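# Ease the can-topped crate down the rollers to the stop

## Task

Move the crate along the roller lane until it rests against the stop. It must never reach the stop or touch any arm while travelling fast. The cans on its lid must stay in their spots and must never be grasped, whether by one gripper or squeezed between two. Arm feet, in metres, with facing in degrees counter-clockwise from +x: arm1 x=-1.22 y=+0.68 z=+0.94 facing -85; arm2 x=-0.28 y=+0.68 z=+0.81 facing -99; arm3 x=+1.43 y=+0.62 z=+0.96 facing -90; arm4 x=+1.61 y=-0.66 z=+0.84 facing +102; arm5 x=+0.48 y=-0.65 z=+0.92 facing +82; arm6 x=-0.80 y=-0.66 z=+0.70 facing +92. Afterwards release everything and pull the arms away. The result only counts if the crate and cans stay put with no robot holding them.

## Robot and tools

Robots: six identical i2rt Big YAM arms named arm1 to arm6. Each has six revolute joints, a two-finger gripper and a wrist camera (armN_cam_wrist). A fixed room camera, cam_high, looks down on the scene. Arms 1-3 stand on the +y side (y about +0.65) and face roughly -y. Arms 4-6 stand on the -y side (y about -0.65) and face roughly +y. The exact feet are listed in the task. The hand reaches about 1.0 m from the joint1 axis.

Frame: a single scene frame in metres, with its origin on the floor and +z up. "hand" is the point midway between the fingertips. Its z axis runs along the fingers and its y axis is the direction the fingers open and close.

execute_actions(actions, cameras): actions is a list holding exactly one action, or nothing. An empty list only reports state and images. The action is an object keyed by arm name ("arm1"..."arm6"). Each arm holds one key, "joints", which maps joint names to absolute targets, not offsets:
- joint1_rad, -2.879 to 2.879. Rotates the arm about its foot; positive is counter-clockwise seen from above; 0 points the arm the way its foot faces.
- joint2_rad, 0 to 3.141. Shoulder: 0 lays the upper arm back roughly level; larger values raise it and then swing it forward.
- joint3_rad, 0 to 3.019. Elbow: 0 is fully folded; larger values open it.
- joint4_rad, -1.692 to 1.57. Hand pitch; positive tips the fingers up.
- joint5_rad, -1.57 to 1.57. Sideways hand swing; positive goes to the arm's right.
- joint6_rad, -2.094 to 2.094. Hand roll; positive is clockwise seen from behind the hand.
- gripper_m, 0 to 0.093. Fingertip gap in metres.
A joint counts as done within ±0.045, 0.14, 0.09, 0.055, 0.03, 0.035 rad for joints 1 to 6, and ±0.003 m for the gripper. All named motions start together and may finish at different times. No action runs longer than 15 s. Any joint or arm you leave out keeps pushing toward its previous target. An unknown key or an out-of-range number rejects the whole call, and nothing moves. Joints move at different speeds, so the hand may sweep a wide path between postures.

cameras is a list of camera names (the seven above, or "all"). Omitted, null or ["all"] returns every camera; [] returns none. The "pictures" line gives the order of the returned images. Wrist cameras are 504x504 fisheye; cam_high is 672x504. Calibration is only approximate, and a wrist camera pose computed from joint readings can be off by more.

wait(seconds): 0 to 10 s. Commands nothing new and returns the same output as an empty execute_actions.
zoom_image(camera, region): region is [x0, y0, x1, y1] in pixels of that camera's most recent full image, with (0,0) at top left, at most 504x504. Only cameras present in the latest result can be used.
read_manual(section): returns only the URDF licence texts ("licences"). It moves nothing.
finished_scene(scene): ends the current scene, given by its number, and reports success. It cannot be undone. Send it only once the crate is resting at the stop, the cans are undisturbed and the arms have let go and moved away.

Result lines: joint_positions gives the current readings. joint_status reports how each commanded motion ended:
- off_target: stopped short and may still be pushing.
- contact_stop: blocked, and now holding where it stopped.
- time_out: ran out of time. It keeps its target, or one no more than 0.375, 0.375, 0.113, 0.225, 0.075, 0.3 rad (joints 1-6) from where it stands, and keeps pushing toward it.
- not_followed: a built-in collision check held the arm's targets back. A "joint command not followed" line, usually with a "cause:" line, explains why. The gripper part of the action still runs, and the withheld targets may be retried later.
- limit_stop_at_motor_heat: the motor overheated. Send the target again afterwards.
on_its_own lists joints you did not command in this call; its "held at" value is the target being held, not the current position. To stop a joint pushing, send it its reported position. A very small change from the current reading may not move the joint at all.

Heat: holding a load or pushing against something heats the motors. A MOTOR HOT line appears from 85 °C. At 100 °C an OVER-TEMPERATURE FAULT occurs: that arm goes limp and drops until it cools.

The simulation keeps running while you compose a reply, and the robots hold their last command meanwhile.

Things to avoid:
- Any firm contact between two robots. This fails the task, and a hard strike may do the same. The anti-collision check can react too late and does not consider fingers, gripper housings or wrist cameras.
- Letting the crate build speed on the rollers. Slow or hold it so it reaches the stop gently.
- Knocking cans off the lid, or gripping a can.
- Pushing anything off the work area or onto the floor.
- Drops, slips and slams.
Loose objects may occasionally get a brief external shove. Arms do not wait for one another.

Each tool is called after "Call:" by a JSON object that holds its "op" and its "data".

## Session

Call:
{"op": "execute_actions", "data": {"actions": []}}

Scene clock: 0.00 s.
Motor temperatures (°C, as the motors report them): arm1=[26 31 28 29 27 29] | arm2=[27 28 28 29 28 26] | arm3=[29 30 29 27 29 29] | arm4=[28 26 27 28 29 27] | arm5=[29 32 30 28 29 29] | arm6=[27 28 28 28 27 28]
arm1.joint_positions: joint1_rad=-0.480 joint2_rad=+0.545 joint3_rad=+1.389 joint4_rad=-1.317 joint5_rad=+0.058 joint6_rad=+0.142 gripper_m=+0.094
arm1.joint_status: not commanded
arm1.hand: x=-1.3067 y=+0.4960 z=+1.5039 quat_wxyz=(-0.305, -0.748, -0.407, +0.426) (m; scene frame)
arm2.joint_positions: joint1_rad=-0.404 joint2_rad=+0.576 joint3_rad=+1.432 joint4_rad=-1.432 joint5_rad=-0.183 joint6_rad=-0.482 gripper_m=+0.094
arm2.joint_status: not commanded
arm2.hand: x=-0.3650 y=+0.4976 z=+1.3623 quat_wxyz=(-0.204, -0.614, -0.626, +0.434) (m; scene frame)
arm3.joint_positions: joint1_rad=-0.526 joint2_rad=+0.598 joint3_rad=+1.334 joint4_rad=-1.386 joint5_rad=-0.246 joint6_rad=+0.004 gripper_m=+0.094
arm3.joint_status: not commanded
arm3.hand: x=+1.3507 y=+0.4042 z=+1.4643 quat_wxyz=(-0.316, -0.745, -0.492, +0.322) (m; scene frame)
arm4.joint_positions: joint1_rad=+0.401 joint2_rad=+0.492 joint3_rad=+1.360 joint4_rad=-1.289 joint5_rad=-0.072 joint6_rad=-0.491 gripper_m=+0.095
arm4.joint_status: not commanded
arm4.hand: x=+1.4879 y=-0.5145 z=+1.4003 quat_wxyz=(-0.343, +0.820, -0.170, -0.425) (m; scene frame)
arm5.joint_positions: joint1_rad=+0.097 joint2_rad=+0.626 joint3_rad=+1.403 joint4_rad=-1.311 joint5_rad=-0.104 joint6_rad=-0.486 gripper_m=+0.094
arm5.joint_status: not commanded
arm5.hand: x=+0.4668 y=-0.4127 z=+1.4729 quat_wxyz=(-0.412, +0.746, -0.442, -0.280) (m; scene frame)
arm6.joint_positions: joint1_rad=-0.027 joint2_rad=+0.632 joint3_rad=+1.457 joint4_rad=-1.190 joint5_rad=-0.010 joint6_rad=+0.208 gripper_m=+0.095
arm6.joint_status: not commanded
arm6.hand: x=-0.8000 y=-0.4238 z=+1.3095 quat_wxyz=(-0.353, +0.519, -0.634, -0.451) (m; scene frame)
pictures: arm1_cam_wrist, arm2_cam_wrist, arm3_cam_wrist, arm4_cam_wrist, arm5_cam_wrist, arm6_cam_wrist, cam_high
camera_calibration (this result's frames):
arm1_cam_wrist: T_world_to_cam=[[-0.868189, 0.483544, -0.111504, -1.20548], [0.476467, 0.749502, -0.459594, 0.948547], [-0.138661, -0.452142, -0.881102, 1.49344], [0, 0, 0, 1]] pos_world=[-1.29146, 0.547215, 1.61741]
arm2_cam_wrist: T_world_to_cam=[[-0.95057, 0.113376, 0.289072, -0.792849], [0.0188487, 0.950309, -0.310736, -0.039508], [-0.309938, -0.289928, -0.905472, 1.38786], [0, 0, 0, 1]] pos_world=[-0.322764, 0.529814, 1.47358]
arm3_cam_wrist: T_world_to_cam=[[-0.939723, 0.303313, -0.157865, 1.38324], [0.337876, 0.894612, -0.292421, -0.383945], [0.0525326, -0.328134, -0.943169, 1.56443], [0, 0, 0, 1]] pos_world=[1.34741, 0.437269, 1.58162]
arm4_cam_wrist: T_world_to_cam=[[0.567756, 0.707201, 0.42133, -1.07113], [0.813466, -0.403524, -0.418858, -0.831984], [-0.1262, 0.580547, -0.804387, 1.73894], [0, 0, 0, 1]] pos_world=[1.50438, -0.587761, 1.5016]
arm5_cam_wrist: T_world_to_cam=[[0.891402, 0.271645, 0.362784, -0.841019], [0.399269, -0.849444, -0.345005, -0.0228682], [0.214446, 0.452386, -0.865655, 1.48868], [0, 0, 0, 1]] pos_world=[0.439574, -0.464426, 1.5859]
arm6_cam_wrist: T_world_to_cam=[[0.977809, -0.0426623, -0.20511, 1.03522], [-0.150057, -0.825829, -0.54359, 0.247133], [-0.146195, 0.562305, -0.813904, 1.30858], [0, 0, 0, 1]] pos_world=[-0.783856, -0.487566, 1.41173]
Images, in order (width x height): arm1_cam_wrist 504x504, arm2_cam_wrist 504x504, arm3_cam_wrist 504x504, arm4_cam_wrist 504x504, arm5_cam_wrist 504x504, arm6_cam_wrist 504x504, cam_high 672x504.

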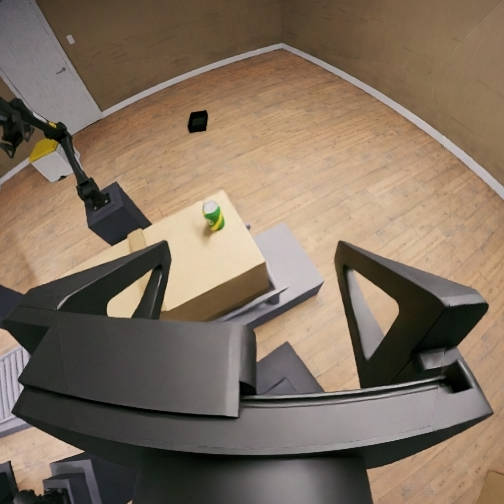

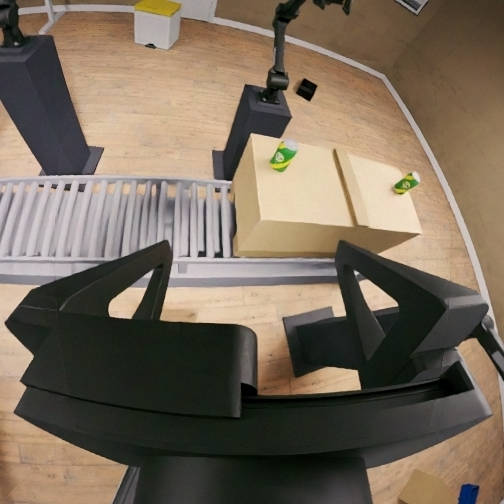

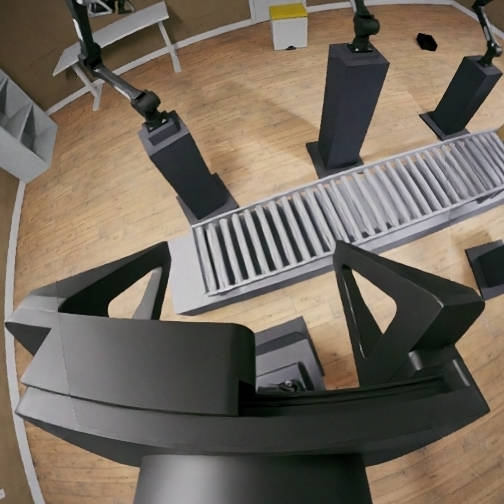

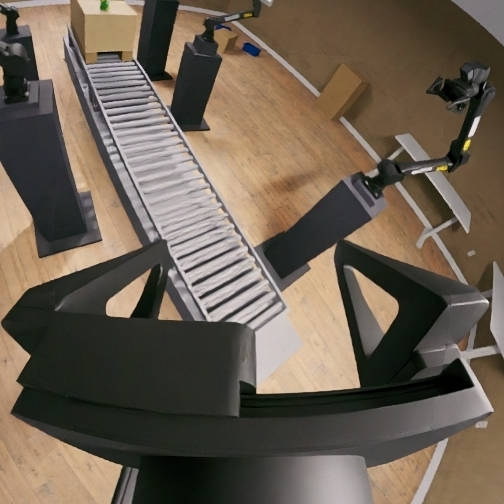

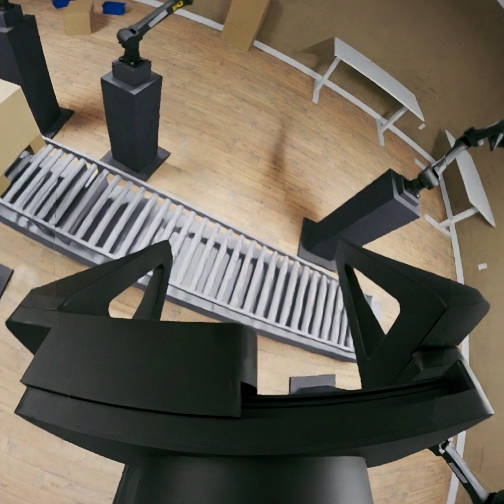

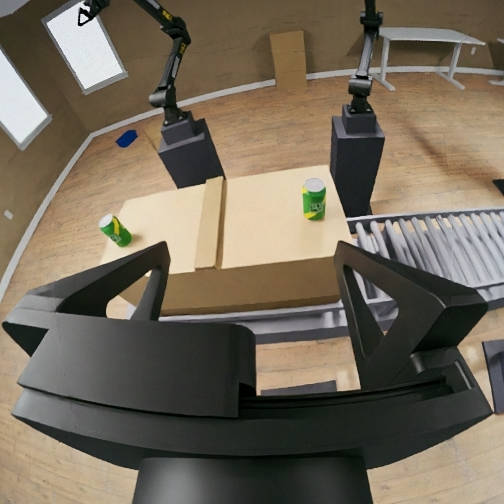

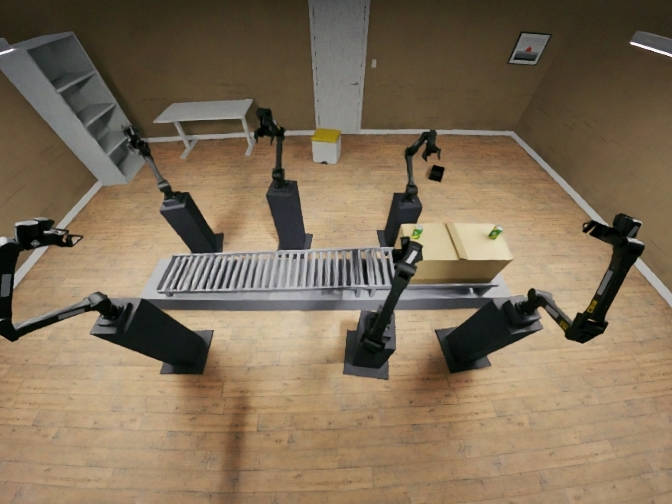

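Call:
{"op": "execute_actions", "data": {"actions": [{"arm1":{"joints":{"joint1_rad":-0.85,"joint2_rad":2.47,"joint3_rad":1.74,"joint4_rad":-0.68,"joint5_rad":0,"joint6_rad":0,"gripper_m":0}},"arm2":{"joints":{"joint1_rad":-0.1,"joint2_rad":2.27,"joint3_rad":1.64,"joint4_rad":-0.8,"joint5_rad":0,"joint6_rad":-1.75,"gripper_m":0}},"arm5":{"joints":{"joint1_rad":0.85,"joint2_rad":2.68,"joint3_rad":1.9,"joint4_rad":-0.68,"joint5_rad":0,"joint6_rad":2.07,"gripper_m":0}},"arm3":{"joints":{"joint1_rad":-0.85,"joint2_rad":2.89,"joint3_rad":2.1,"joint4_rad":-0.28,"joint5_rad":0,"joint6_rad":-2.05,"gripper_m":0}}}], "cameras": []}}

Call:
{"op": "execute_actions", "data": {"actions": [{"arm1":{"joints":{"joint1_rad":-0.66}},"arm2":{"joints":{"joint1_rad":-0.17}}}], "cameras": ["cam_high","arm1_cam_wrist","arm2_cam_wrist","arm6_cam_wrist"]}}

Scene clock: 3.20 s.
Motor temperatures (°C, as the motors report them): arm1=[26 31 28 29 27 29] | arm2=[27 29 29 29 28 26] | arm3=[29 31 30 27 29 29] | arm4=[28 26 28 28 29 27] | arm5=[29 32 31 28 29 29] | arm6=[27 28 29 28 27 28]
arm1.joint_positions: joint1_rad=-0.841 joint2_rad=+2.460 joint3_rad=+1.730 joint4_rad=-0.686 joint5_rad=+0.003 joint6_rad=+0.010 gripper_m=+0.000
arm1.joint_status: all done
arm1.hand: x=-1.6806 y=+0.1786 z=+0.7646 quat_wxyz=(-0.035, -0.917, -0.391, +0.070) (m; scene frame)
arm2.joint_positions: joint1_rad=-0.109 joint2_rad=+2.275 joint3_rad=+1.623 joint4_rad=-0.812 joint5_rad=-0.003 joint6_rad=-1.735 gripper_m=+0.000
arm2.joint_status: all done
arm2.hand: x=-0.4513 y=+0.0548 z=+0.7095 quat_wxyz=(+0.006, -0.049, -0.997, +0.051) (m; scene frame)
arm3.joint_positions: joint1_rad=-0.846 joint2_rad=+2.910 joint3_rad=+2.071 joint4_rad=-0.292 joint5_rad=-0.003 joint6_rad=-2.041 gripper_m=+0.000
arm3.joint_status: all done
arm3.hand: x=+0.8597 y=+0.1108 z=+0.5942 quat_wxyz=(+0.129, -0.179, -0.960, +0.171) (m; scene frame)
arm4.joint_positions: joint1_rad=+0.401 joint2_rad=+0.492 joint3_rad=+1.360 joint4_rad=-1.289 joint5_rad=-0.072 joint6_rad=-0.491 gripper_m=+0.095
arm4.joint_status: not commanded
arm4.hand: x=+1.4879 y=-0.5145 z=+1.4003 quat_wxyz=(-0.343, +0.820, -0.170, -0.425) (m; scene frame)
arm5.joint_positions: joint1_rad=+0.857 joint2_rad=+2.667 joint3_rad=+1.874 joint4_rad=-0.687 joint5_rad=+0.000 joint6_rad=+2.054 gripper_m=+0.001
arm5.joint_status: all done
arm5.hand: x=+0.0395 y=-0.1327 z=+0.6436 quat_wxyz=(+0.020, +0.113, -0.993, -0.038) (m; scene frame)
arm6.joint_positions: joint1_rad=-0.027 joint2_rad=+0.632 joint3_rad=+1.457 joint4_rad=-1.190 joint5_rad=-0.010 joint6_rad=+0.208 gripper_m=+0.095
arm6.joint_status: not commanded
arm6.hand: x=-0.8000 y=-0.4238 z=+1.3095 quat_wxyz=(-0.353, +0.519, -0.634, -0.451) (m; scene frame)
pictures: none
No camera images: the call's "cameras" was empty. Leave "cameras" out to get every camera's image.

Scene clock: 4.50 s.
Motor temperatures (°C, as the motors report them): arm1=[26 31 28 29 27 29] | arm2=[27 29 30 29 28 26] | arm3=[29 31 30 27 29 29] | arm4=[28 26 28 28 29 27] | arm5=[29 32 31 28 29 29] | arm6=[27 28 29 28 27 28]
arm1.joint_positions: joint1_rad=-0.658 joint2_rad=+2.460 joint3_rad=+1.730 joint4_rad=-0.686 joint5_rad=+0.000 joint6_rad=+0.008 gripper_m=+0.000
arm1.joint_status: all done
arm1.hand: x=-1.5820 y=+0.1017 z=+0.7659 quat_wxyz=(-0.043, -0.877, -0.474, +0.067) (m; scene frame)
arm2.joint_positions: joint1_rad=-0.175 joint2_rad=+2.275 joint3_rad=+1.623 joint4_rad=-0.812 joint5_rad=-0.002 joint6_rad=-1.735 gripper_m=+0.000
arm2.joint_status: all done
arm2.hand: x=-0.4926 y=+0.0674 z=+0.7092 quat_wxyz=(+0.008, -0.083, -0.995, +0.050) (m; scene frame)
arm3.joint_positions: joint1_rad=-0.846 joint2_rad=+2.910 joint3_rad=+2.071 joint4_rad=-0.292 joint5_rad=-0.003 joint6_rad=-2.041 gripper_m=+0.000
arm3.joint_status: not commanded
arm3.hand: x=+0.8597 y=+0.1108 z=+0.5942 quat_wxyz=(+0.129, -0.179, -0.960, +0.171) (m; scene frame)
arm4.joint_positions: joint1_rad=+0.401 joint2_rad=+0.492 joint3_rad=+1.360 joint4_rad=-1.289 joint5_rad=-0.072 joint6_rad=-0.491 gripper_m=+0.095
arm4.joint_status: not commanded
arm4.hand: x=+1.4879 y=-0.5145 z=+1.4003 quat_wxyz=(-0.343, +0.820, -0.170, -0.425) (m; scene frame)
arm5.joint_positions: joint1_rad=+0.857 joint2_rad=+2.667 joint3_rad=+1.874 joint4_rad=-0.687 joint5_rad=+0.000 joint6_rad=+2.054 gripper_m=+0.001
arm5.joint_status: not commanded
arm5.hand: x=+0.0395 y=-0.1327 z=+0.6436 quat_wxyz=(+0.020, +0.113, -0.993, -0.038) (m; scene frame)
arm6.joint_positions: joint1_rad=-0.027 joint2_rad=+0.632 joint3_rad=+1.457 joint4_rad=-1.190 joint5_rad=-0.010 joint6_rad=+0.208 gripper_m=+0.095
arm6.joint_status: not commanded
arm6.hand: x=-0.8000 y=-0.4238 z=+1.3095 quat_wxyz=(-0.353, +0.519, -0.634, -0.451) (m; scene frame)
pictures: arm1_cam_wrist, arm2_cam_wrist, arm6_cam_wrist, cam_high
camera_calibration (this result's frames):
arm1_cam_wrist: T_world_to_cam=[[-0.836582, 0.547719, -0.0115666, -1.3692], [0.486239, 0.752074, 0.444924, 0.358488], [0.252392, 0.366591, -0.895494, 1.17322], [0, 0, 0, 1]] pos_world=[-1.61587, 0.0502386, 0.875272]
arm2_cam_wrist: T_world_to_cam=[[-0.157195, -0.984044, 0.0833552, -0.0659345], [-0.781946, 0.175575, 0.598109, -0.818064], [-0.6032, 0.0288402, -0.797068, 0.389404], [0, 0, 0, 1]] pos_world=[-0.415158, 0.0675184, 0.805169]
arm6_cam_wrist: T_world_to_cam=[[0.977809, -0.0426623, -0.20511, 1.03522], [-0.150057, -0.825829, -0.54359, 0.247133], [-0.146195, 0.562305, -0.813904, 1.30858], [0, 0, 0, 1]] pos_world=[-0.783856, -0.487566, 1.41173]
Images, in order (width x height): arm1_cam_wrist 504x504, arm2_cam_wrist 504x504, arm6_cam_wrist 504x504, cam_high 672x504.

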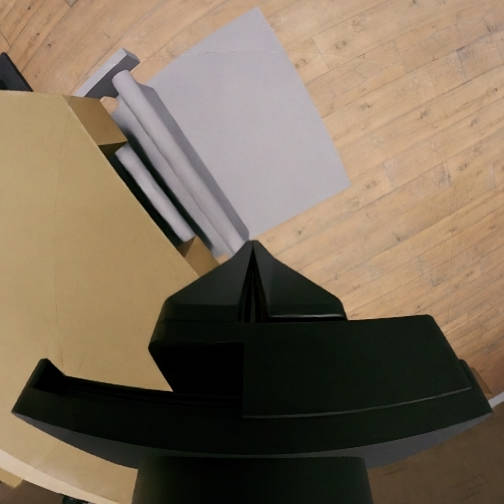

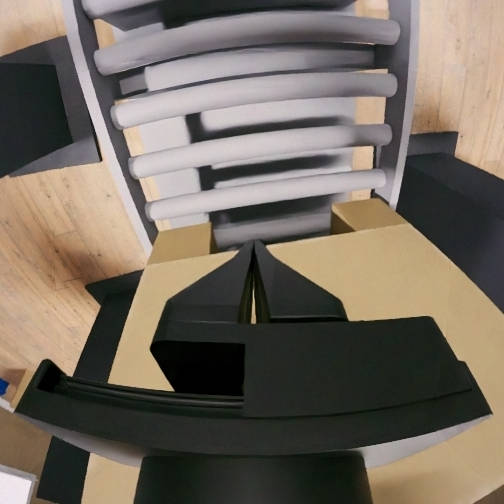

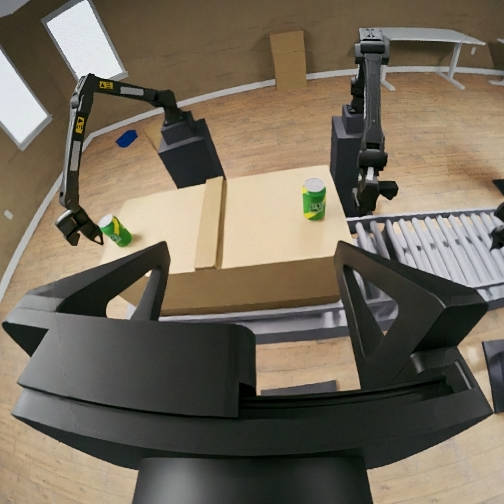

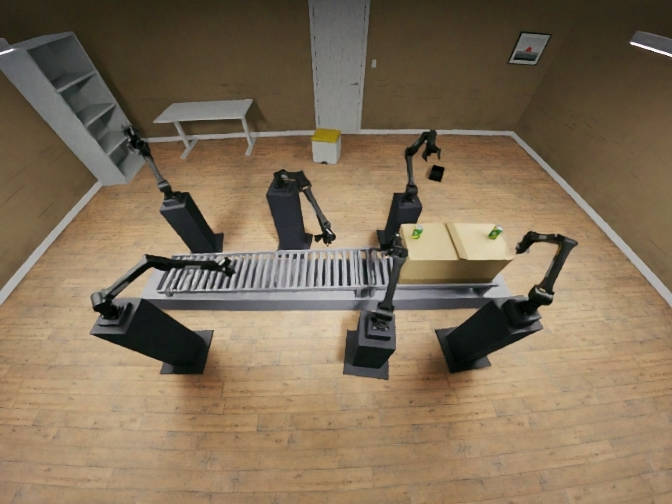

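Call:
{"op": "execute_actions", "data": {"actions": [{"arm1":{"joints":{"joint1_rad":-0.59,"joint2_rad":2.5}}}], "cameras": []}}

Call:
{"op": "execute_actions", "data": {"actions": [{"arm1":{"joints":{"joint1_rad":-0.50}},"arm2":{"joints":{"joint1_rad":-0.13}}}], "cameras": ["arm2_cam_wrist"]}}

Call:
{"op": "execute_actions", "data": {"actions": [{"arm1":{"joints":{"joint1_rad":-0.38}},"arm2":{"joints":{"joint1_rad":-0.02}}}], "cameras": ["arm1_cam_wrist","arm2_cam_wrist"]}}

Scene clock: 5.73 s.
Motor temperatures (°C, as the motors report them): arm1=[26 32 29 29 27 29] | arm2=[27 29 30 29 28 26] | arm3=[29 31 30 27 29 29] | arm4=[28 26 28 28 29 27] | arm5=[29 32 31 28 29 29] | arm6=[27 28 29 28 27 28]
arm1.joint_positions: joint1_rad=-0.583 joint2_rad=+2.465 joint3_rad=+1.730 joint4_rad=-0.686 joint5_rad=+0.000 joint6_rad=+0.008 gripper_m=+0.000
arm1.joint_status: all done
arm1.hand: x=-1.5374 y=+0.0772 z=+0.7631 quat_wxyz=(-0.044, -0.858, -0.507, +0.064) (m; scene frame)
arm2.joint_positions: joint1_rad=-0.175 joint2_rad=+2.275 joint3_rad=+1.623 joint4_rad=-0.812 joint5_rad=-0.002 joint6_rad=-1.735 gripper_m=+0.000
arm2.joint_status: not commanded
arm2.hand: x=-0.4926 y=+0.0674 z=+0.7092 quat_wxyz=(+0.008, -0.083, -0.995, +0.050) (m; scene frame)
arm3.joint_positions: joint1_rad=-0.846 joint2_rad=+2.910 joint3_rad=+2.071 joint4_rad=-0.292 joint5_rad=-0.003 joint6_rad=-2.041 gripper_m=+0.000
arm3.joint_status: not commanded
arm3.hand: x=+0.8597 y=+0.1108 z=+0.5942 quat_wxyz=(+0.129, -0.179, -0.960, +0.171) (m; scene frame)
arm4.joint_positions: joint1_rad=+0.401 joint2_rad=+0.492 joint3_rad=+1.360 joint4_rad=-1.289 joint5_rad=-0.072 joint6_rad=-0.491 gripper_m=+0.095
arm4.joint_status: not commanded
arm4.hand: x=+1.4879 y=-0.5145 z=+1.4003 quat_wxyz=(-0.343, +0.820, -0.170, -0.425) (m; scene frame)
arm5.joint_positions: joint1_rad=+0.857 joint2_rad=+2.667 joint3_rad=+1.874 joint4_rad=-0.687 joint5_rad=+0.000 joint6_rad=+2.054 gripper_m=+0.001
arm5.joint_status: not commanded
arm5.hand: x=+0.0395 y=-0.1327 z=+0.6436 quat_wxyz=(+0.020, +0.113, -0.993, -0.038) (m; scene frame)
arm6.joint_positions: joint1_rad=-0.027 joint2_rad=+0.632 joint3_rad=+1.457 joint4_rad=-1.190 joint5_rad=-0.010 joint6_rad=+0.208 gripper_m=+0.095
arm6.joint_status: not commanded
arm6.hand: x=-0.8000 y=-0.4238 z=+1.3095 quat_wxyz=(-0.353, +0.519, -0.634, -0.451) (m; scene frame)
pictures: none
No camera images: the call's "cameras" was empty. Leave "cameras" out to get every camera's image.

Scene clock: 6.70 s.
Motor temperatures (°C, as the motors report them): arm1=[26 32 29 29 27 29] | arm2=[27 29 30 29 28 26] | arm3=[29 32 30 27 29 29] | arm4=[28 26 29 28 29 27] | arm5=[29 33 31 28 29 29] | arm6=[27 28 30 28 27 28]
arm1.joint_positions: joint1_rad=-0.505 joint2_rad=+2.467 joint3_rad=+1.730 joint4_rad=-0.683 joint5_rad=+0.006 joint6_rad=+0.003 gripper_m=+0.000
arm1.joint_status: all done
arm1.hand: x=-1.4907 y=+0.0540 z=+0.7627 quat_wxyz=(-0.044, -0.837, -0.542, +0.065) (m; scene frame)
arm2.joint_positions: joint1_rad=-0.130 joint2_rad=+2.275 joint3_rad=+1.623 joint4_rad=-0.812 joint5_rad=-0.002 joint6_rad=-1.735 gripper_m=+0.000
arm2.joint_status: all done
arm2.hand: x=-0.4650 y=+0.0586 z=+0.7094 quat_wxyz=(+0.007, -0.060, -0.997, +0.051) (m; scene frame)
arm3.joint_positions: joint1_rad=-0.846 joint2_rad=+2.910 joint3_rad=+2.071 joint4_rad=-0.292 joint5_rad=-0.003 joint6_rad=-2.041 gripper_m=+0.000
arm3.joint_status: not commanded
arm3.hand: x=+0.8597 y=+0.1108 z=+0.5942 quat_wxyz=(+0.129, -0.179, -0.960, +0.171) (m; scene frame)
arm4.joint_positions: joint1_rad=+0.401 joint2_rad=+0.492 joint3_rad=+1.360 joint4_rad=-1.289 joint5_rad=-0.072 joint6_rad=-0.491 gripper_m=+0.095
arm4.joint_status: not commanded
arm4.hand: x=+1.4879 y=-0.5145 z=+1.4003 quat_wxyz=(-0.343, +0.820, -0.170, -0.425) (m; scene frame)
arm5.joint_positions: joint1_rad=+0.857 joint2_rad=+2.667 joint3_rad=+1.874 joint4_rad=-0.687 joint5_rad=+0.000 joint6_rad=+2.054 gripper_m=+0.001
arm5.joint_status: not commanded
arm5.hand: x=+0.0395 y=-0.1327 z=+0.6436 quat_wxyz=(+0.020, +0.113, -0.993, -0.038) (m; scene frame)
arm6.joint_positions: joint1_rad=-0.027 joint2_rad=+0.632 joint3_rad=+1.457 joint4_rad=-1.190 joint5_rad=-0.010 joint6_rad=+0.208 gripper_m=+0.095
arm6.joint_status: not commanded
arm6.hand: x=-0.8000 y=-0.4238 z=+1.3095 quat_wxyz=(-0.353, +0.519, -0.634, -0.451) (m; scene frame)
pictures: arm2_cam_wrist
camera_calibration (this result's frames):
arm2_cam_wrist: T_world_to_cam=[[-0.113142, -0.990048, 0.0836935, -0.0496421], [-0.789063, 0.140724, 0.597977, -0.796249], [-0.603803, 0.00161697, -0.797132, 0.407817], [0, 0, 0, 1]] pos_world=[-0.387666, 0.0622437, 0.805377]
Images, in order (width x height): arm2_cam_wrist 504x504.

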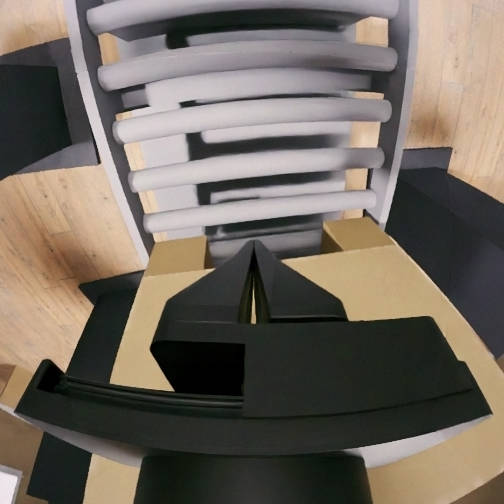

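Scene clock: 8.37 s.
Motor temperatures (°C, as the motors report them): arm1=[26 32 29 29 27 29] | arm2=[27 29 30 29 28 26] | arm3=[29 32 31 27 29 29] | arm4=[28 26 29 28 29 27] | arm5=[29 33 31 28 29 29] | arm6=[27 28 30 28 27 28]
arm1.joint_positions: joint1_rad=-0.385 joint2_rad=+2.467 joint3_rad=+1.730 joint4_rad=-0.683 joint5_rad=+0.004 joint6_rad=-0.010 gripper_m=+0.000
arm1.joint_status: all done
arm1.hand: x=-1.4137 y=+0.0252 z=+0.7635 quat_wxyz=(-0.049, -0.799, -0.597, +0.062) (m; scene frame)
arm2.joint_positions: joint1_rad=-0.012 joint2_rad=+2.275 joint3_rad=+1.623 joint4_rad=-0.812 joint5_rad=-0.001 joint6_rad=-1.735 gripper_m=+0.000
arm2.joint_status: all done
arm2.hand: x=-0.3902 y=+0.0414 z=+0.7100 quat_wxyz=(+0.004, -0.001, -0.999, +0.052) (m; scene frame)
arm3.joint_positions: joint1_rad=-0.846 joint2_rad=+2.910 joint3_rad=+2.071 joint4_rad=-0.292 joint5_rad=-0.003 joint6_rad=-2.041 gripper_m=+0.000
arm3.joint_status: not commanded
arm3.hand: x=+0.8597 y=+0.1108 z=+0.5942 quat_wxyz=(+0.129, -0.179, -0.960, +0.171) (m; scene frame)
arm4.joint_positions: joint1_rad=+0.401 joint2_rad=+0.492 joint3_rad=+1.360 joint4_rad=-1.289 joint5_rad=-0.072 joint6_rad=-0.491 gripper_m=+0.095
arm4.joint_status: not commanded
arm4.hand: x=+1.4879 y=-0.5145 z=+1.4003 quat_wxyz=(-0.343, +0.820, -0.170, -0.425) (m; scene frame)
arm5.joint_positions: joint1_rad=+0.857 joint2_rad=+2.667 joint3_rad=+1.874 joint4_rad=-0.687 joint5_rad=+0.000 joint6_rad=+2.054 gripper_m=+0.001
arm5.joint_status: not commanded
arm5.hand: x=+0.0395 y=-0.1327 z=+0.6436 quat_wxyz=(+0.020, +0.113, -0.993, -0.038) (m; scene frame)
arm6.joint_positions: joint1_rad=-0.027 joint2_rad=+0.632 joint3_rad=+1.457 joint4_rad=-1.190 joint5_rad=-0.010 joint6_rad=+0.208 gripper_m=+0.095
arm6.joint_status: not commanded
arm6.hand: x=-0.8000 y=-0.4238 z=+1.3095 quat_wxyz=(-0.353, +0.519, -0.634, -0.451) (m; scene frame)
pictures: arm1_cam_wrist, arm2_cam_wrist
camera_calibration (this result's frames):
arm1_cam_wrist: T_world_to_cam=[[-0.95851, 0.285041, -0.00331976, -1.35852], [0.253713, 0.858357, 0.44593, 0.00312095], [0.129958, 0.426586, -0.895062, 0.981694], [0, 0, 0, 1]] pos_world=[-1.43052, -0.0342222, 0.872775]
arm2_cam_wrist: T_world_to_cam=[[0.00479049, -0.996413, 0.0844912, -0.012546], [-0.799908, 0.0468863, 0.598288, -0.735697], [-0.600103, -0.0704513, -0.796814, 0.457665], [0, 0, 0, 1]] pos_world=[-0.313784, 0.0542362, 0.805892]
Images, in order (width x height): arm1_cam_wrist 504x504, arm2_cam_wrist 504x504.

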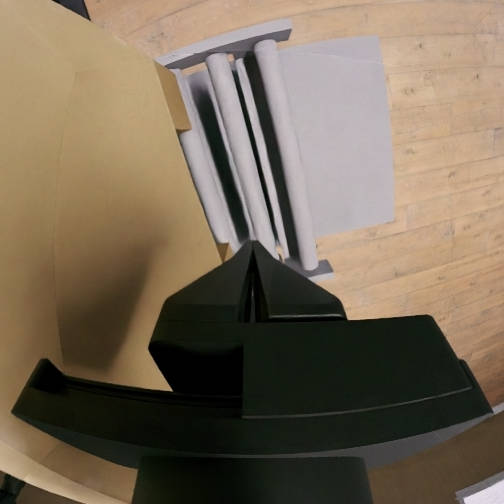

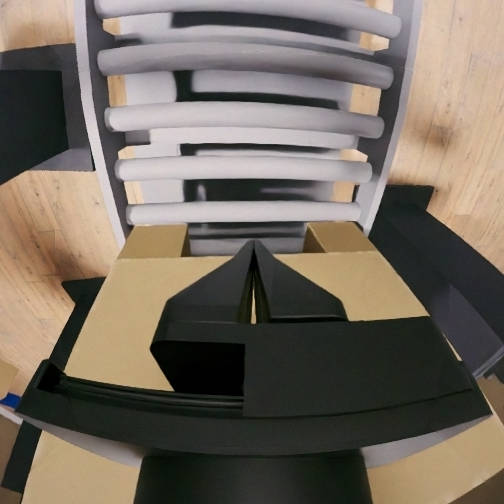

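Call:
{"op": "execute_actions", "data": {"actions": [{"arm1":{"joints":{"joint1_rad":-0.27}},"arm2":{"joints":{"joint1_rad":0.03}}}], "cameras": ["arm2_cam_wrist"]}}

Call:
{"op": "execute_actions", "data": {"actions": [{"arm1":{"joints":{"joint1_rad":-0.16}},"arm2":{"joints":{"joint1_rad":0.14,"joint6_rad":-1.58}}}], "cameras": []}}

Call:
{"op": "execute_actions", "data": {"actions": [{"arm1":{"joints":{"joint1_rad":-0.05}},"arm2":{"joints":{"joint1_rad":0.257,"joint6_rad":-1.47}}}], "cameras": []}}

Call:
{"op": "execute_actions", "data": {"actions": [{"arm1":{"joints":{"joint1_rad":0.06}},"arm2":{"joints":{"joint1_rad":0.37,"joint6_rad":-1.36}}}], "cameras": []}}

Call:
{"op": "execute_actions", "data": {"actions": [{"arm1":{"joints":{"joint1_rad":0.16}},"arm2":{"joints":{"joint1_rad":0.47,"joint6_rad":-1.26}}}], "cameras": []}}

Call:
{"op": "execute_actions", "data": {"actions": [{"arm1":{"joints":{"joint1_rad":0.24}},"arm2":{"joints":{"joint1_rad":0.56,"joint6_rad":-1.16}}}], "cameras": ["arm1_cam_wrist","arm2_cam_wrist","cam_high"]}}

Scene clock: 10.97 s.
Motor temperatures (°C, as the motors report them): arm1=[26 32 29 29 27 29] | arm2=[27 30 31 29 28 26] | arm3=[29 33 31 27 29 29] | arm4=[28 26 29 28 29 27] | arm5=[29 33 31 28 29 29] | arm6=[27 28 30 28 27 28]
arm1.joint_positions: joint1_rad=-0.286 joint2_rad=+2.467 joint3_rad=+1.730 joint4_rad=-0.682 joint5_rad=+0.006 joint6_rad=-0.012 gripper_m=+0.000
arm1.joint_status: all done
arm1.hand: x=-1.3492 y=+0.0085 z=+0.7641 quat_wxyz=(-0.051, -0.768, -0.636, +0.061) (m; scene frame)
arm2.joint_positions: joint1_rad=+0.028 joint2_rad=+2.275 joint3_rad=+1.623 joint4_rad=-0.812 joint5_rad=-0.001 joint6_rad=-1.735 gripper_m=+0.000
arm2.joint_status: all done
arm2.hand: x=-0.3645 y=+0.0376 z=+0.7102 quat_wxyz=(+0.003, +0.019, -0.998, +0.052) (m; scene frame)
arm3.joint_positions: joint1_rad=-0.846 joint2_rad=+2.910 joint3_rad=+2.071 joint4_rad=-0.292 joint5_rad=-0.003 joint6_rad=-2.041 gripper_m=+0.000
arm3.joint_status: not commanded
arm3.hand: x=+0.8597 y=+0.1108 z=+0.5942 quat_wxyz=(+0.129, -0.179, -0.960, +0.171) (m; scene frame)
arm4.joint_positions: joint1_rad=+0.401 joint2_rad=+0.492 joint3_rad=+1.360 joint4_rad=-1.289 joint5_rad=-0.072 joint6_rad=-0.491 gripper_m=+0.095
arm4.joint_status: not commanded
arm4.hand: x=+1.4879 y=-0.5145 z=+1.4003 quat_wxyz=(-0.343, +0.820, -0.170, -0.425) (m; scene frame)
arm5.joint_positions: joint1_rad=+0.857 joint2_rad=+2.667 joint3_rad=+1.874 joint4_rad=-0.687 joint5_rad=+0.000 joint6_rad=+2.054 gripper_m=+0.001
arm5.joint_status: not commanded
arm5.hand: x=+0.0395 y=-0.1327 z=+0.6436 quat_wxyz=(+0.020, +0.113, -0.993, -0.038) (m; scene frame)
arm6.joint_positions: joint1_rad=-0.027 joint2_rad=+0.632 joint3_rad=+1.457 joint4_rad=-1.190 joint5_rad=-0.010 joint6_rad=+0.208 gripper_m=+0.095
arm6.joint_status: not commanded
arm6.hand: x=-0.8000 y=-0.4238 z=+1.3095 quat_wxyz=(-0.353, +0.519, -0.634, -0.451) (m; scene frame)
pictures: arm2_cam_wrist
camera_calibration (this result's frames):
arm2_cam_wrist: T_world_to_cam=[[0.044678, -0.995395, 0.0848115, -0.00219891], [-0.8012, 0.0150081, 0.598208, -0.714298], [-0.596726, -0.0946778, -0.79684, 0.475134], [0, 0, 0, 1]] pos_world=[-0.288672, 0.0535161, 0.806091]
Images, in order (width x height): arm2_cam_wrist 504x504.

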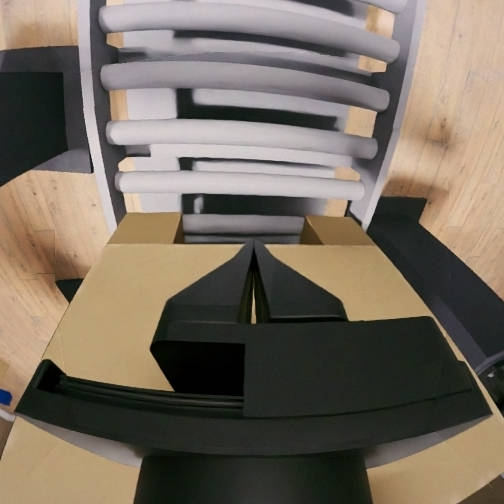

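Scene clock: 12.60 s.
Motor temperatures (°C, as the motors report them): arm1=[26 32 29 29 27 29] | arm2=[27 30 31 29 28 26] | arm3=[29 33 31 27 29 29] | arm4=[28 26 29 28 29 27] | arm5=[29 33 32 28 29 29] | arm6=[27 28 30 28 27 28]
arm1.joint_positions: joint1_rad=-0.164 joint2_rad=+2.468 joint3_rad=+1.730 joint4_rad=-0.682 joint5_rad=+0.004 joint6_rad=-0.010 gripper_m=+0.000
arm1.joint_status: all done
arm1.hand: x=-1.2667 y=-0.0028 z=+0.7642 quat_wxyz=(-0.055, -0.728, -0.681, +0.058) (m; scene frame)
arm2.joint_positions: joint1_rad=+0.149 joint2_rad=+2.275 joint3_rad=+1.623 joint4_rad=-0.812 joint5_rad=-0.001 joint6_rad=-1.595 gripper_m=+0.000
arm2.joint_status: all done
arm2.hand: x=-0.2869 y=+0.0324 z=+0.7108 quat_wxyz=(-0.003, +0.009, -0.999, +0.052) (m; scene frame)
arm3.joint_positions: joint1_rad=-0.846 joint2_rad=+2.910 joint3_rad=+2.071 joint4_rad=-0.292 joint5_rad=-0.003 joint6_rad=-2.041 gripper_m=+0.000
arm3.joint_status: not commanded
arm3.hand: x=+0.8597 y=+0.1108 z=+0.5942 quat_wxyz=(+0.129, -0.179, -0.960, +0.171) (m; scene frame)
arm4.joint_positions: joint1_rad=+0.401 joint2_rad=+0.492 joint3_rad=+1.360 joint4_rad=-1.289 joint5_rad=-0.072 joint6_rad=-0.491 gripper_m=+0.095
arm4.joint_status: not commanded
arm4.hand: x=+1.4879 y=-0.5145 z=+1.4003 quat_wxyz=(-0.343, +0.820, -0.170, -0.425) (m; scene frame)
arm5.joint_positions: joint1_rad=+0.857 joint2_rad=+2.667 joint3_rad=+1.874 joint4_rad=-0.687 joint5_rad=+0.000 joint6_rad=+2.054 gripper_m=+0.001
arm5.joint_status: not commanded
arm5.hand: x=+0.0395 y=-0.1327 z=+0.6436 quat_wxyz=(+0.020, +0.113, -0.993, -0.038) (m; scene frame)
arm6.joint_positions: joint1_rad=-0.027 joint2_rad=+0.632 joint3_rad=+1.457 joint4_rad=-1.190 joint5_rad=-0.010 joint6_rad=+0.208 gripper_m=+0.095
arm6.joint_status: not commanded
arm6.hand: x=-0.8000 y=-0.4238 z=+1.3095 quat_wxyz=(-0.353, +0.519, -0.634, -0.451) (m; scene frame)
pictures: none
No camera images: the call's "cameras" was empty. Leave "cameras" out to get every camera's image.

Scene clock: 14.27 s.
Motor temperatures (°C, as the motors report them): arm1=[26 33 29 29 27 29] | arm2=[27 30 31 29 28 26] | arm3=[29 33 31 27 29 29] | arm4=[28 26 29 28 29 27] | arm5=[29 34 32 28 29 29] | arm6=[27 28 31 28 27 28]
arm1.joint_positions: joint1_rad=-0.072 joint2_rad=+2.468 joint3_rad=+1.730 joint4_rad=-0.682 joint5_rad=+0.007 joint6_rad=+0.004 gripper_m=+0.000
arm1.joint_status: all done
arm1.hand: x=-1.2048 y=-0.0047 z=+0.7646 quat_wxyz=(-0.057, -0.701, -0.709, +0.057) (m; scene frame)
arm2.joint_positions: joint1_rad=+0.265 joint2_rad=+2.275 joint3_rad=+1.623 joint4_rad=-0.812 joint5_rad=-0.001 joint6_rad=-1.484 gripper_m=+0.000
arm2.joint_status: all done
arm2.hand: x=-0.2113 y=+0.0363 z=+0.7114 quat_wxyz=(-0.010, +0.012, -0.999, +0.052) (m; scene frame)
arm3.joint_positions: joint1_rad=-0.846 joint2_rad=+2.910 joint3_rad=+2.071 joint4_rad=-0.292 joint5_rad=-0.003 joint6_rad=-2.041 gripper_m=+0.000
arm3.joint_status: not commanded
arm3.hand: x=+0.8597 y=+0.1108 z=+0.5942 quat_wxyz=(+0.129, -0.179, -0.960, +0.171) (m; scene frame)
arm4.joint_positions: joint1_rad=+0.401 joint2_rad=+0.492 joint3_rad=+1.360 joint4_rad=-1.289 joint5_rad=-0.072 joint6_rad=-0.491 gripper_m=+0.095
arm4.joint_status: not commanded
arm4.hand: x=+1.4879 y=-0.5145 z=+1.4003 quat_wxyz=(-0.343, +0.820, -0.170, -0.425) (m; scene frame)
arm5.joint_positions: joint1_rad=+0.857 joint2_rad=+2.667 joint3_rad=+1.874 joint4_rad=-0.687 joint5_rad=+0.000 joint6_rad=+2.054 gripper_m=+0.001
arm5.joint_status: not commanded
arm5.hand: x=+0.0395 y=-0.1327 z=+0.6436 quat_wxyz=(+0.020, +0.113, -0.993, -0.038) (m; scene frame)
arm6.joint_positions: joint1_rad=-0.027 joint2_rad=+0.632 joint3_rad=+1.457 joint4_rad=-1.190 joint5_rad=-0.010 joint6_rad=+0.208 gripper_m=+0.095
arm6.joint_status: not commanded
arm6.hand: x=-0.8000 y=-0.4238 z=+1.3095 quat_wxyz=(-0.353, +0.519, -0.634, -0.451) (m; scene frame)
pictures: none
No camera images: the call's "cameras" was empty. Leave "cameras" out to get every camera's image.

Scene clock: 15.97 s.
Motor temperatures (°C, as the motors report them): arm1=[26 33 30 29 27 29] | arm2=[27 30 31 29 28 26] | arm3=[29 34 32 27 29 29] | arm4=[28 26 30 28 29 27] | arm5=[29 34 32 28 29 29] | arm6=[27 28 31 28 27 28]
arm1.joint_positions: joint1_rad=+0.056 joint2_rad=+2.468 joint3_rad=+1.730 joint4_rad=-0.682 joint5_rad=+0.004 joint6_rad=+0.010 gripper_m=+0.000
arm1.joint_status: all done
arm1.hand: x=-1.1177 y=+0.0021 z=+0.7650 quat_wxyz=(-0.062, -0.656, -0.750, +0.052) (m; scene frame)
arm2.joint_positions: joint1_rad=+0.379 joint2_rad=+2.275 joint3_rad=+1.623 joint4_rad=-0.812 joint5_rad=-0.001 joint6_rad=-1.375 gripper_m=+0.000
arm2.joint_status: all done
arm2.hand: x=-0.1389 y=+0.0485 z=+0.7120 quat_wxyz=(-0.015, +0.014, -0.998, +0.051) (m; scene frame)
arm3.joint_positions: joint1_rad=-0.846 joint2_rad=+2.910 joint3_rad=+2.071 joint4_rad=-0.292 joint5_rad=-0.003 joint6_rad=-2.041 gripper_m=+0.000
arm3.joint_status: not commanded
arm3.hand: x=+0.8597 y=+0.1108 z=+0.5942 quat_wxyz=(+0.129, -0.179, -0.960, +0.171) (m; scene frame)
arm4.joint_positions: joint1_rad=+0.401 joint2_rad=+0.492 joint3_rad=+1.360 joint4_rad=-1.289 joint5_rad=-0.072 joint6_rad=-0.491 gripper_m=+0.095
arm4.joint_status: not commanded
arm4.hand: x=+1.4879 y=-0.5145 z=+1.4003 quat_wxyz=(-0.343, +0.820, -0.170, -0.425) (m; scene frame)
arm5.joint_positions: joint1_rad=+0.857 joint2_rad=+2.667 joint3_rad=+1.874 joint4_rad=-0.687 joint5_rad=+0.000 joint6_rad=+2.054 gripper_m=+0.001
arm5.joint_status: not commanded
arm5.hand: x=+0.0395 y=-0.1327 z=+0.6436 quat_wxyz=(+0.020, +0.113, -0.993, -0.038) (m; scene frame)
arm6.joint_positions: joint1_rad=-0.027 joint2_rad=+0.632 joint3_rad=+1.457 joint4_rad=-1.190 joint5_rad=-0.010 joint6_rad=+0.208 gripper_m=+0.095
arm6.joint_status: not commanded
arm6.hand: x=-0.8000 y=-0.4238 z=+1.3095 quat_wxyz=(-0.353, +0.519, -0.634, -0.451) (m; scene frame)
pictures: none
No camera images: the call's "cameras" was empty. Leave "cameras" out to get every camera's image.

Scene clock: 17.40 s.
Motor temperatures (°C, as the motors report them): arm1=[26 33 30 29 27 29] | arm2=[27 30 31 29 28 26] | arm3=[29 34 32 27 29 29] | arm4=[28 26 30 28 29 27] | arm5=[29 34 32 28 29 29] | arm6=[27 28 31 28 27 28]
arm1.joint_positions: joint1_rad=+0.139 joint2_rad=+2.468 joint3_rad=+1.730 joint4_rad=-0.683 joint5_rad=+0.007 joint6_rad=+0.013 gripper_m=+0.000
arm1.joint_status: all done
arm1.hand: x=-1.0625 y=+0.0127 z=+0.7648 quat_wxyz=(-0.062, -0.626, -0.776, +0.051) (m; scene frame)
arm2.joint_positions: joint1_rad=+0.480 joint2_rad=+2.275 joint3_rad=+1.623 joint4_rad=-0.812 joint5_rad=-0.001 joint6_rad=-1.275 gripper_m=+0.000
arm2.joint_status: all done
arm2.hand: x=-0.0756 y=+0.0663 z=+0.7126 quat_wxyz=(-0.021, +0.014, -0.998, +0.050) (m; scene frame)
arm3.joint_positions: joint1_rad=-0.846 joint2_rad=+2.910 joint3_rad=+2.071 joint4_rad=-0.292 joint5_rad=-0.003 joint6_rad=-2.041 gripper_m=+0.000
arm3.joint_status: not commanded
arm3.hand: x=+0.8597 y=+0.1108 z=+0.5942 quat_wxyz=(+0.129, -0.179, -0.960, +0.171) (m; scene frame)
arm4.joint_positions: joint1_rad=+0.401 joint2_rad=+0.492 joint3_rad=+1.360 joint4_rad=-1.289 joint5_rad=-0.072 joint6_rad=-0.491 gripper_m=+0.095
arm4.joint_status: not commanded
arm4.hand: x=+1.4879 y=-0.5145 z=+1.4003 quat_wxyz=(-0.343, +0.820, -0.170, -0.425) (m; scene frame)
arm5.joint_positions: joint1_rad=+0.857 joint2_rad=+2.667 joint3_rad=+1.874 joint4_rad=-0.687 joint5_rad=+0.000 joint6_rad=+2.054 gripper_m=+0.001
arm5.joint_status: not commanded
arm5.hand: x=+0.0395 y=-0.1327 z=+0.6436 quat_wxyz=(+0.020, +0.113, -0.993, -0.038) (m; scene frame)
arm6.joint_positions: joint1_rad=-0.027 joint2_rad=+0.632 joint3_rad=+1.457 joint4_rad=-1.190 joint5_rad=-0.010 joint6_rad=+0.208 gripper_m=+0.095
arm6.joint_status: not commanded
arm6.hand: x=-0.8000 y=-0.4238 z=+1.3095 quat_wxyz=(-0.353, +0.519, -0.634, -0.451) (m; scene frame)
pictures: none
No camera images: the call's "cameras" was empty. Leave "cameras" out to get every camera's image.

Scene clock: 19.10 s.
Motor temperatures (°C, as the motors report them): arm1=[26 33 30 29 27 29] | arm2=[27 31 32 29 28 26] | arm3=[29 34 32 27 29 29] | arm4=[28 26 30 28 29 27] | arm5=[29 34 32 28 29 29] | arm6=[27 28 31 28 27 28]
arm1.joint_positions: joint1_rad=+0.233 joint2_rad=+2.468 joint3_rad=+1.730 joint4_rad=-0.683 joint5_rad=+0.004 joint6_rad=+0.010 gripper_m=+0.000
arm1.joint_status: all done
arm1.hand: x=-1.0006 y=+0.0300 z=+0.7650 quat_wxyz=(-0.065, -0.587, -0.805, +0.047) (m; scene frame)
arm2.joint_positions: joint1_rad=+0.569 joint2_rad=+2.275 joint3_rad=+1.623 joint4_rad=-0.812 joint5_rad=-0.001 joint6_rad=-1.175 gripper_m=+0.000
arm2.joint_status: all done
arm2.hand: x=-0.0218 y=+0.0871 z=+0.7130 quat_wxyz=(-0.025, +0.009, -0.999, +0.048) (m; scene frame)
arm3.joint_positions: joint1_rad=-0.846 joint2_rad=+2.910 joint3_rad=+2.071 joint4_rad=-0.292 joint5_rad=-0.003 joint6_rad=-2.041 gripper_m=+0.000
arm3.joint_status: not commanded
arm3.hand: x=+0.8597 y=+0.1108 z=+0.5942 quat_wxyz=(+0.129, -0.179, -0.960, +0.171) (m; scene frame)
arm4.joint_positions: joint1_rad=+0.401 joint2_rad=+0.492 joint3_rad=+1.360 joint4_rad=-1.289 joint5_rad=-0.072 joint6_rad=-0.491 gripper_m=+0.095
arm4.joint_status: not commanded
arm4.hand: x=+1.4879 y=-0.5145 z=+1.4003 quat_wxyz=(-0.343, +0.820, -0.170, -0.425) (m; scene frame)
arm5.joint_positions: joint1_rad=+0.857 joint2_rad=+2.667 joint3_rad=+1.874 joint4_rad=-0.687 joint5_rad=+0.000 joint6_rad=+2.054 gripper_m=+0.001
arm5.joint_status: not commanded
arm5.hand: x=+0.0395 y=-0.1327 z=+0.6436 quat_wxyz=(+0.020, +0.113, -0.993, -0.038) (m; scene frame)
arm6.joint_positions: joint1_rad=-0.027 joint2_rad=+0.632 joint3_rad=+1.457 joint4_rad=-1.190 joint5_rad=-0.010 joint6_rad=+0.208 gripper_m=+0.095
arm6.joint_status: not commanded
arm6.hand: x=-0.8000 y=-0.4238 z=+1.3095 quat_wxyz=(-0.353, +0.519, -0.634, -0.451) (m; scene frame)
pictures: arm1_cam_wrist, arm2_cam_wrist, cam_high
camera_calibration (this result's frames):
arm1_cam_wrist: T_world_to_cam=[[-0.952673, -0.303998, -0.000315136, -0.942796], [-0.272613, 0.85386, 0.443402, -0.631057], [-0.134524, 0.422503, -0.896323, 0.663729], [0, 0, 0, 1]] pos_world=[-0.980923, -0.0282013, 0.87443]
arm2_cam_wrist: T_world_to_cam=[[0.0227517, -0.996707, 0.077824, 0.0361201], [-0.834081, 0.0239926, 0.55112, -0.410091], [-0.551172, -0.0774504, -0.830789, 0.710283], [0, 0, 0, 1]] pos_world=[0.0486173, 0.100852, 0.813294]
Images, in order (width x height): arm1_cam_wrist 504x504, arm2_cam_wrist 504x504, cam_high 672x504.

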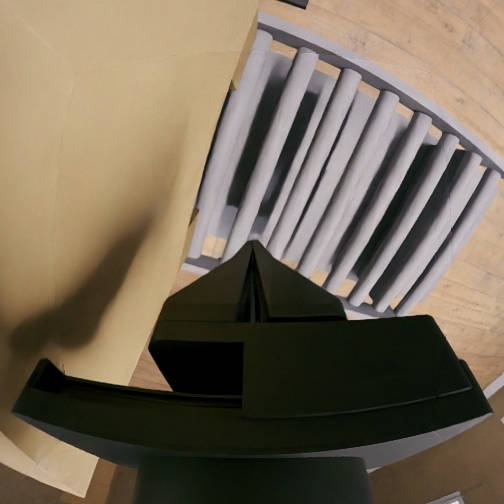

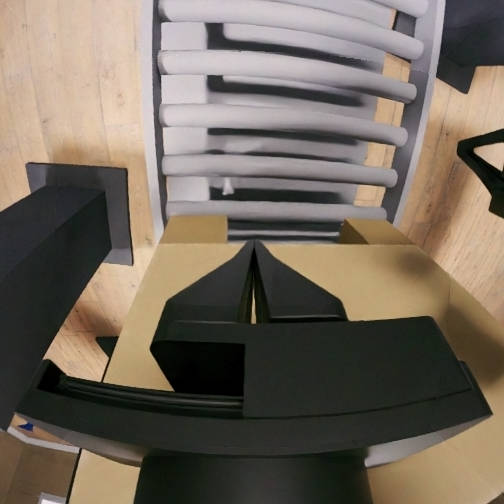

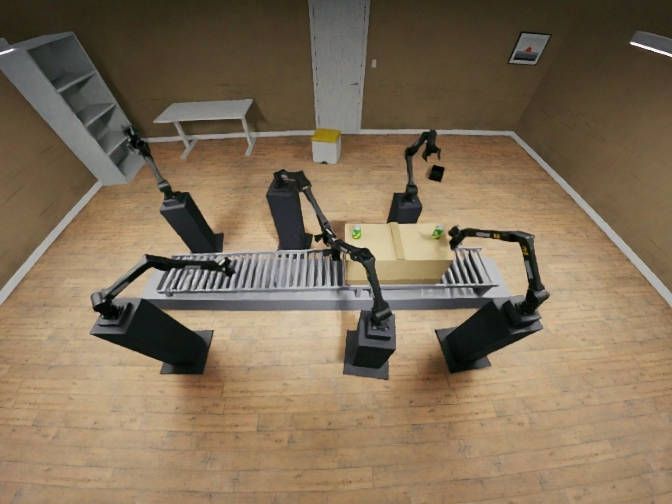

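Call:
{"op": "execute_actions", "data": {"actions": [{"arm1":{"joints":{"joint1_rad":0.33,"joint6_rad":0.4}},"arm2":{"joints":{"joint1_rad":0.66,"joint6_rad":-1.06}}}], "cameras": []}}

Call:
{"op": "execute_actions", "data": {"actions": [{"arm1":{"joints":{"joint1_rad":0.42,"joint6_rad":0.5}},"arm2":{"joints":{"joint1_rad":1.5}},"arm5":{"joints":{"joint1_rad":0.77}}}], "cameras": []}}

Call:
{"op": "execute_actions", "data": {"actions": [{"arm1":{"joints":{"joint1_rad":0.51,"joint6_rad":0.6}},"arm5":{"joints":{"joint1_rad":0.68}}}], "cameras": ["arm1_cam_wrist","arm5_cam_wrist","cam_high"]}}

Scene clock: 20.97 s.
Motor temperatures (°C, as the motors report them): arm1=[26 33 30 29 27 29] | arm2=[27 31 32 29 28 26] | arm3=[29 34 32 27 29 29] | arm4=[28 26 30 28 29 27] | arm5=[29 34 32 28 29 29] | arm6=[27 28 31 28 27 28]
arm1.joint_positions: joint1_rad=+0.320 joint2_rad=+2.472 joint3_rad=+1.730 joint4_rad=-0.685 joint5_rad=+0.004 joint6_rad=+0.390 gripper_m=+0.000
arm1.joint_status: all done
arm1.hand: x=-0.9460 y=+0.0529 z=+0.7624 quat_wxyz=(-0.071, -0.698, -0.712, +0.030) (m; scene frame)
arm2.joint_positions: joint1_rad=+0.670 joint2_rad=+2.275 joint3_rad=+1.623 joint4_rad=-0.812 joint5_rad=-0.001 joint6_rad=-1.075 gripper_m=+0.000
arm2.joint_status: all done
arm2.hand: x=+0.0368 y=+0.1164 z=+0.7136 quat_wxyz=(-0.030, +0.009, -0.998, +0.045) (m; scene frame)
arm3.joint_positions: joint1_rad=-0.846 joint2_rad=+2.910 joint3_rad=+2.071 joint4_rad=-0.292 joint5_rad=-0.003 joint6_rad=-2.041 gripper_m=+0.000
arm3.joint_status: not commanded
arm3.hand: x=+0.8597 y=+0.1108 z=+0.5942 quat_wxyz=(+0.129, -0.179, -0.960, +0.171) (m; scene frame)
arm4.joint_positions: joint1_rad=+0.401 joint2_rad=+0.492 joint3_rad=+1.360 joint4_rad=-1.289 joint5_rad=-0.072 joint6_rad=-0.491 gripper_m=+0.095
arm4.joint_status: not commanded
arm4.hand: x=+1.4879 y=-0.5145 z=+1.4003 quat_wxyz=(-0.343, +0.820, -0.170, -0.425) (m; scene frame)
arm5.joint_positions: joint1_rad=+0.857 joint2_rad=+2.667 joint3_rad=+1.874 joint4_rad=-0.687 joint5_rad=+0.000 joint6_rad=+2.054 gripper_m=+0.001
arm5.joint_status: not commanded
arm5.hand: x=+0.0395 y=-0.1327 z=+0.6436 quat_wxyz=(+0.020, +0.113, -0.993, -0.038) (m; scene frame)
arm6.joint_positions: joint1_rad=-0.027 joint2_rad=+0.632 joint3_rad=+1.457 joint4_rad=-1.190 joint5_rad=-0.010 joint6_rad=+0.208 gripper_m=+0.095
arm6.joint_status: not commanded
arm6.hand: x=-0.8000 y=-0.4238 z=+1.3095 quat_wxyz=(-0.353, +0.519, -0.634, -0.451) (m; scene frame)
pictures: none
No camera images: the call's "cameras" was empty. Leave "cameras" out to get every camera's image.

Scene clock: 24.03 s.
Motor temperatures (°C, as the motors report them): arm1=[26 33 30 29 27 29] | arm2=[27 31 32 29 28 26] | arm3=[29 35 32 27 29 29] | arm4=[28 26 30 28 29 27] | arm5=[30 35 32 28 29 29] | arm6=[27 28 31 28 27 28]
arm1.joint_positions: joint1_rad=+0.414 joint2_rad=+2.473 joint3_rad=+1.730 joint4_rad=-0.686 joint5_rad=+0.004 joint6_rad=+0.494 gripper_m=+0.000
arm1.joint_status: all done
arm1.hand: x=-0.8887 y=+0.0812 z=+0.7622 quat_wxyz=(-0.073, -0.702, -0.708, +0.023) (m; scene frame)
arm2.joint_positions: joint1_rad=+1.501 joint2_rad=+2.275 joint3_rad=+1.623 joint4_rad=-0.806 joint5_rad=-0.003 joint6_rad=-1.073 gripper_m=+0.000
arm2.joint_status: all done
arm2.hand: x=+0.3511 y=+0.5359 z=+0.7171 quat_wxyz=(-0.050, +0.410, -0.910, +0.034) (m; scene frame)
arm3.joint_positions: joint1_rad=-0.846 joint2_rad=+2.910 joint3_rad=+2.071 joint4_rad=-0.292 joint5_rad=-0.003 joint6_rad=-2.041 gripper_m=+0.000
arm3.joint_status: not commanded
arm3.hand: x=+0.8597 y=+0.1108 z=+0.5942 quat_wxyz=(+0.129, -0.179, -0.960, +0.171) (m; scene frame)
arm4.joint_positions: joint1_rad=+0.401 joint2_rad=+0.492 joint3_rad=+1.360 joint4_rad=-1.289 joint5_rad=-0.072 joint6_rad=-0.491 gripper_m=+0.095
arm4.joint_status: not commanded
arm4.hand: x=+1.4879 y=-0.5145 z=+1.4003 quat_wxyz=(-0.343, +0.820, -0.170, -0.425) (m; scene frame)
arm5.joint_positions: joint1_rad=+0.618 joint2_rad=+2.682 joint3_rad=+1.838 joint4_rad=-0.687 joint5_rad=+0.000 joint6_rad=+2.055 gripper_m=+0.001
arm5.joint_status: joint1_rad off_target (ended at +0.618, target +0.770)
arm5.hand: x=+0.1859 y=-0.0652 z=+0.6258 quat_wxyz=(+0.003, -0.007, -1.000, -0.019) (m; scene frame)
arm6.joint_positions: joint1_rad=-0.027 joint2_rad=+0.632 joint3_rad=+1.457 joint4_rad=-1.190 joint5_rad=-0.010 joint6_rad=+0.208 gripper_m=+0.095
arm6.joint_status: not commanded
arm6.hand: x=-0.8000 y=-0.4238 z=+1.3095 quat_wxyz=(-0.353, +0.519, -0.634, -0.451) (m; scene frame)
pictures: none
No camera images: the call's "cameras" was empty. Leave "cameras" out to get every camera's image.

Scene clock: 25.83 s.
Motor temperatures (°C, as the motors report them): arm1=[26 33 30 29 27 29] | arm2=[27 31 32 29 28 26] | arm3=[29 35 32 27 29 29] | arm4=[28 26 30 28 29 27] | arm5=[30 35 33 28 29 29] | arm6=[27 28 31 28 27 28]
arm1.joint_positions: joint1_rad=+0.520 joint2_rad=+2.473 joint3_rad=+1.730 joint4_rad=-0.686 joint5_rad=+0.002 joint6_rad=+0.590 gripper_m=+0.000
arm1.joint_status: all done
arm1.hand: x=-0.8277 y=+0.1190 z=+0.7622 quat_wxyz=(-0.075, -0.699, -0.711, +0.015) (m; scene frame)
arm2.joint_positions: joint1_rad=+1.501 joint2_rad=+2.275 joint3_rad=+1.623 joint4_rad=-0.806 joint5_rad=-0.003 joint6_rad=-1.073 gripper_m=+0.000
arm2.joint_status: not commanded
arm2.hand: x=+0.3511 y=+0.5359 z=+0.7171 quat_wxyz=(-0.050, +0.410, -0.910, +0.034) (m; scene frame)
arm3.joint_positions: joint1_rad=-0.846 joint2_rad=+2.910 joint3_rad=+2.071 joint4_rad=-0.292 joint5_rad=-0.003 joint6_rad=-2.041 gripper_m=+0.000
arm3.joint_status: not commanded
arm3.hand: x=+0.8597 y=+0.1108 z=+0.5942 quat_wxyz=(+0.129, -0.179, -0.960, +0.171) (m; scene frame)
arm4.joint_positions: joint1_rad=+0.401 joint2_rad=+0.492 joint3_rad=+1.360 joint4_rad=-1.289 joint5_rad=-0.072 joint6_rad=-0.491 gripper_m=+0.095
arm4.joint_status: not commanded
arm4.hand: x=+1.4879 y=-0.5145 z=+1.4003 quat_wxyz=(-0.343, +0.820, -0.170, -0.425) (m; scene frame)
arm5.joint_positions: joint1_rad=+0.564 joint2_rad=+2.682 joint3_rad=+1.838 joint4_rad=-0.687 joint5_rad=+0.000 joint6_rad=+2.055 gripper_m=+0.001
arm5.joint_status: joint1_rad time_out (moved -0.054 of +0.062)
arm5.on_its_own: joint1_rad reads +0.564 and still pushes toward +0.680 since a time_out
arm5.hand: x=+0.2179 y=-0.0500 z=+0.6262 quat_wxyz=(+0.003, -0.034, -0.999, -0.019) (m; scene frame)
arm6.joint_positions: joint1_rad=-0.027 joint2_rad=+0.632 joint3_rad=+1.457 joint4_rad=-1.190 joint5_rad=-0.010 joint6_rad=+0.208 gripper_m=+0.095
arm6.joint_status: not commanded
arm6.hand: x=-0.8000 y=-0.4238 z=+1.3095 quat_wxyz=(-0.353, +0.519, -0.634, -0.451) (m; scene frame)
pictures: arm1_cam_wrist, arm5_cam_wrist, cam_high
camera_calibration (this result's frames):
arm1_cam_wrist: T_world_to_cam=[[-0.996335, -0.0215721, -0.0827724, -0.757869], [-0.0581347, 0.880608, 0.470266, -0.504835], [0.0627454, 0.473355, -0.878634, 0.790618], [0, 0, 0, 1]] pos_world=[-0.834047, 0.0539702, 0.86934]
arm5_cam_wrist: T_world_to_cam=[[-0.0715044, -0.996621, -0.0404283, -0.0115978], [-0.810441, 0.0344237, 0.584808, -0.182014], [-0.58144, 0.0745811, -0.810164, 0.764879], [0, 0, 0, 1]] pos_world=[0.296391, -0.0623386, 0.725652]
Images, in order (width x height): arm1_cam_wrist 504x504, arm5_cam_wrist 504x504, cam_high 672x504.

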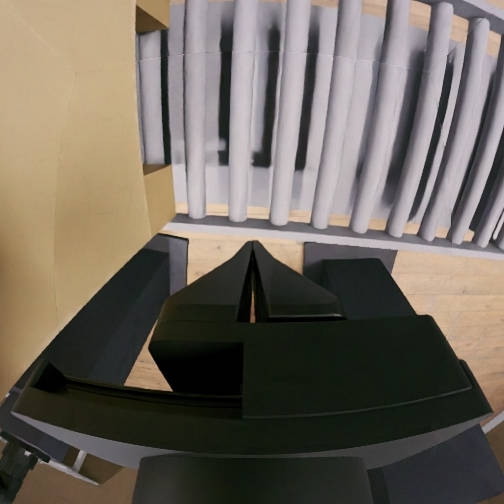

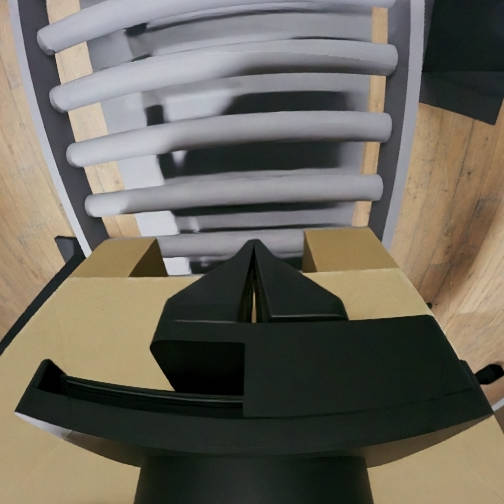

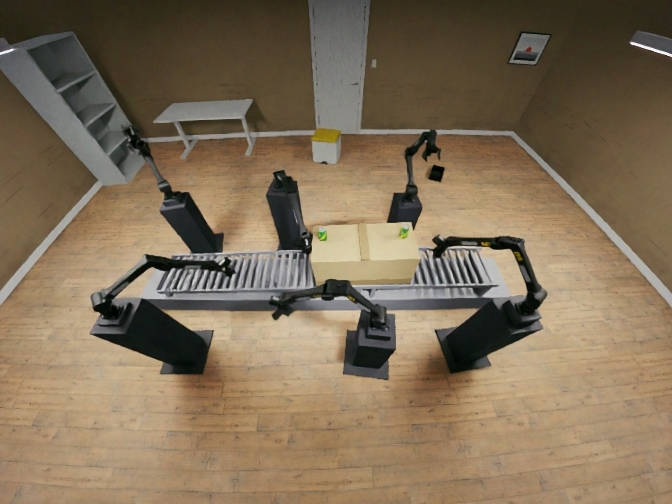

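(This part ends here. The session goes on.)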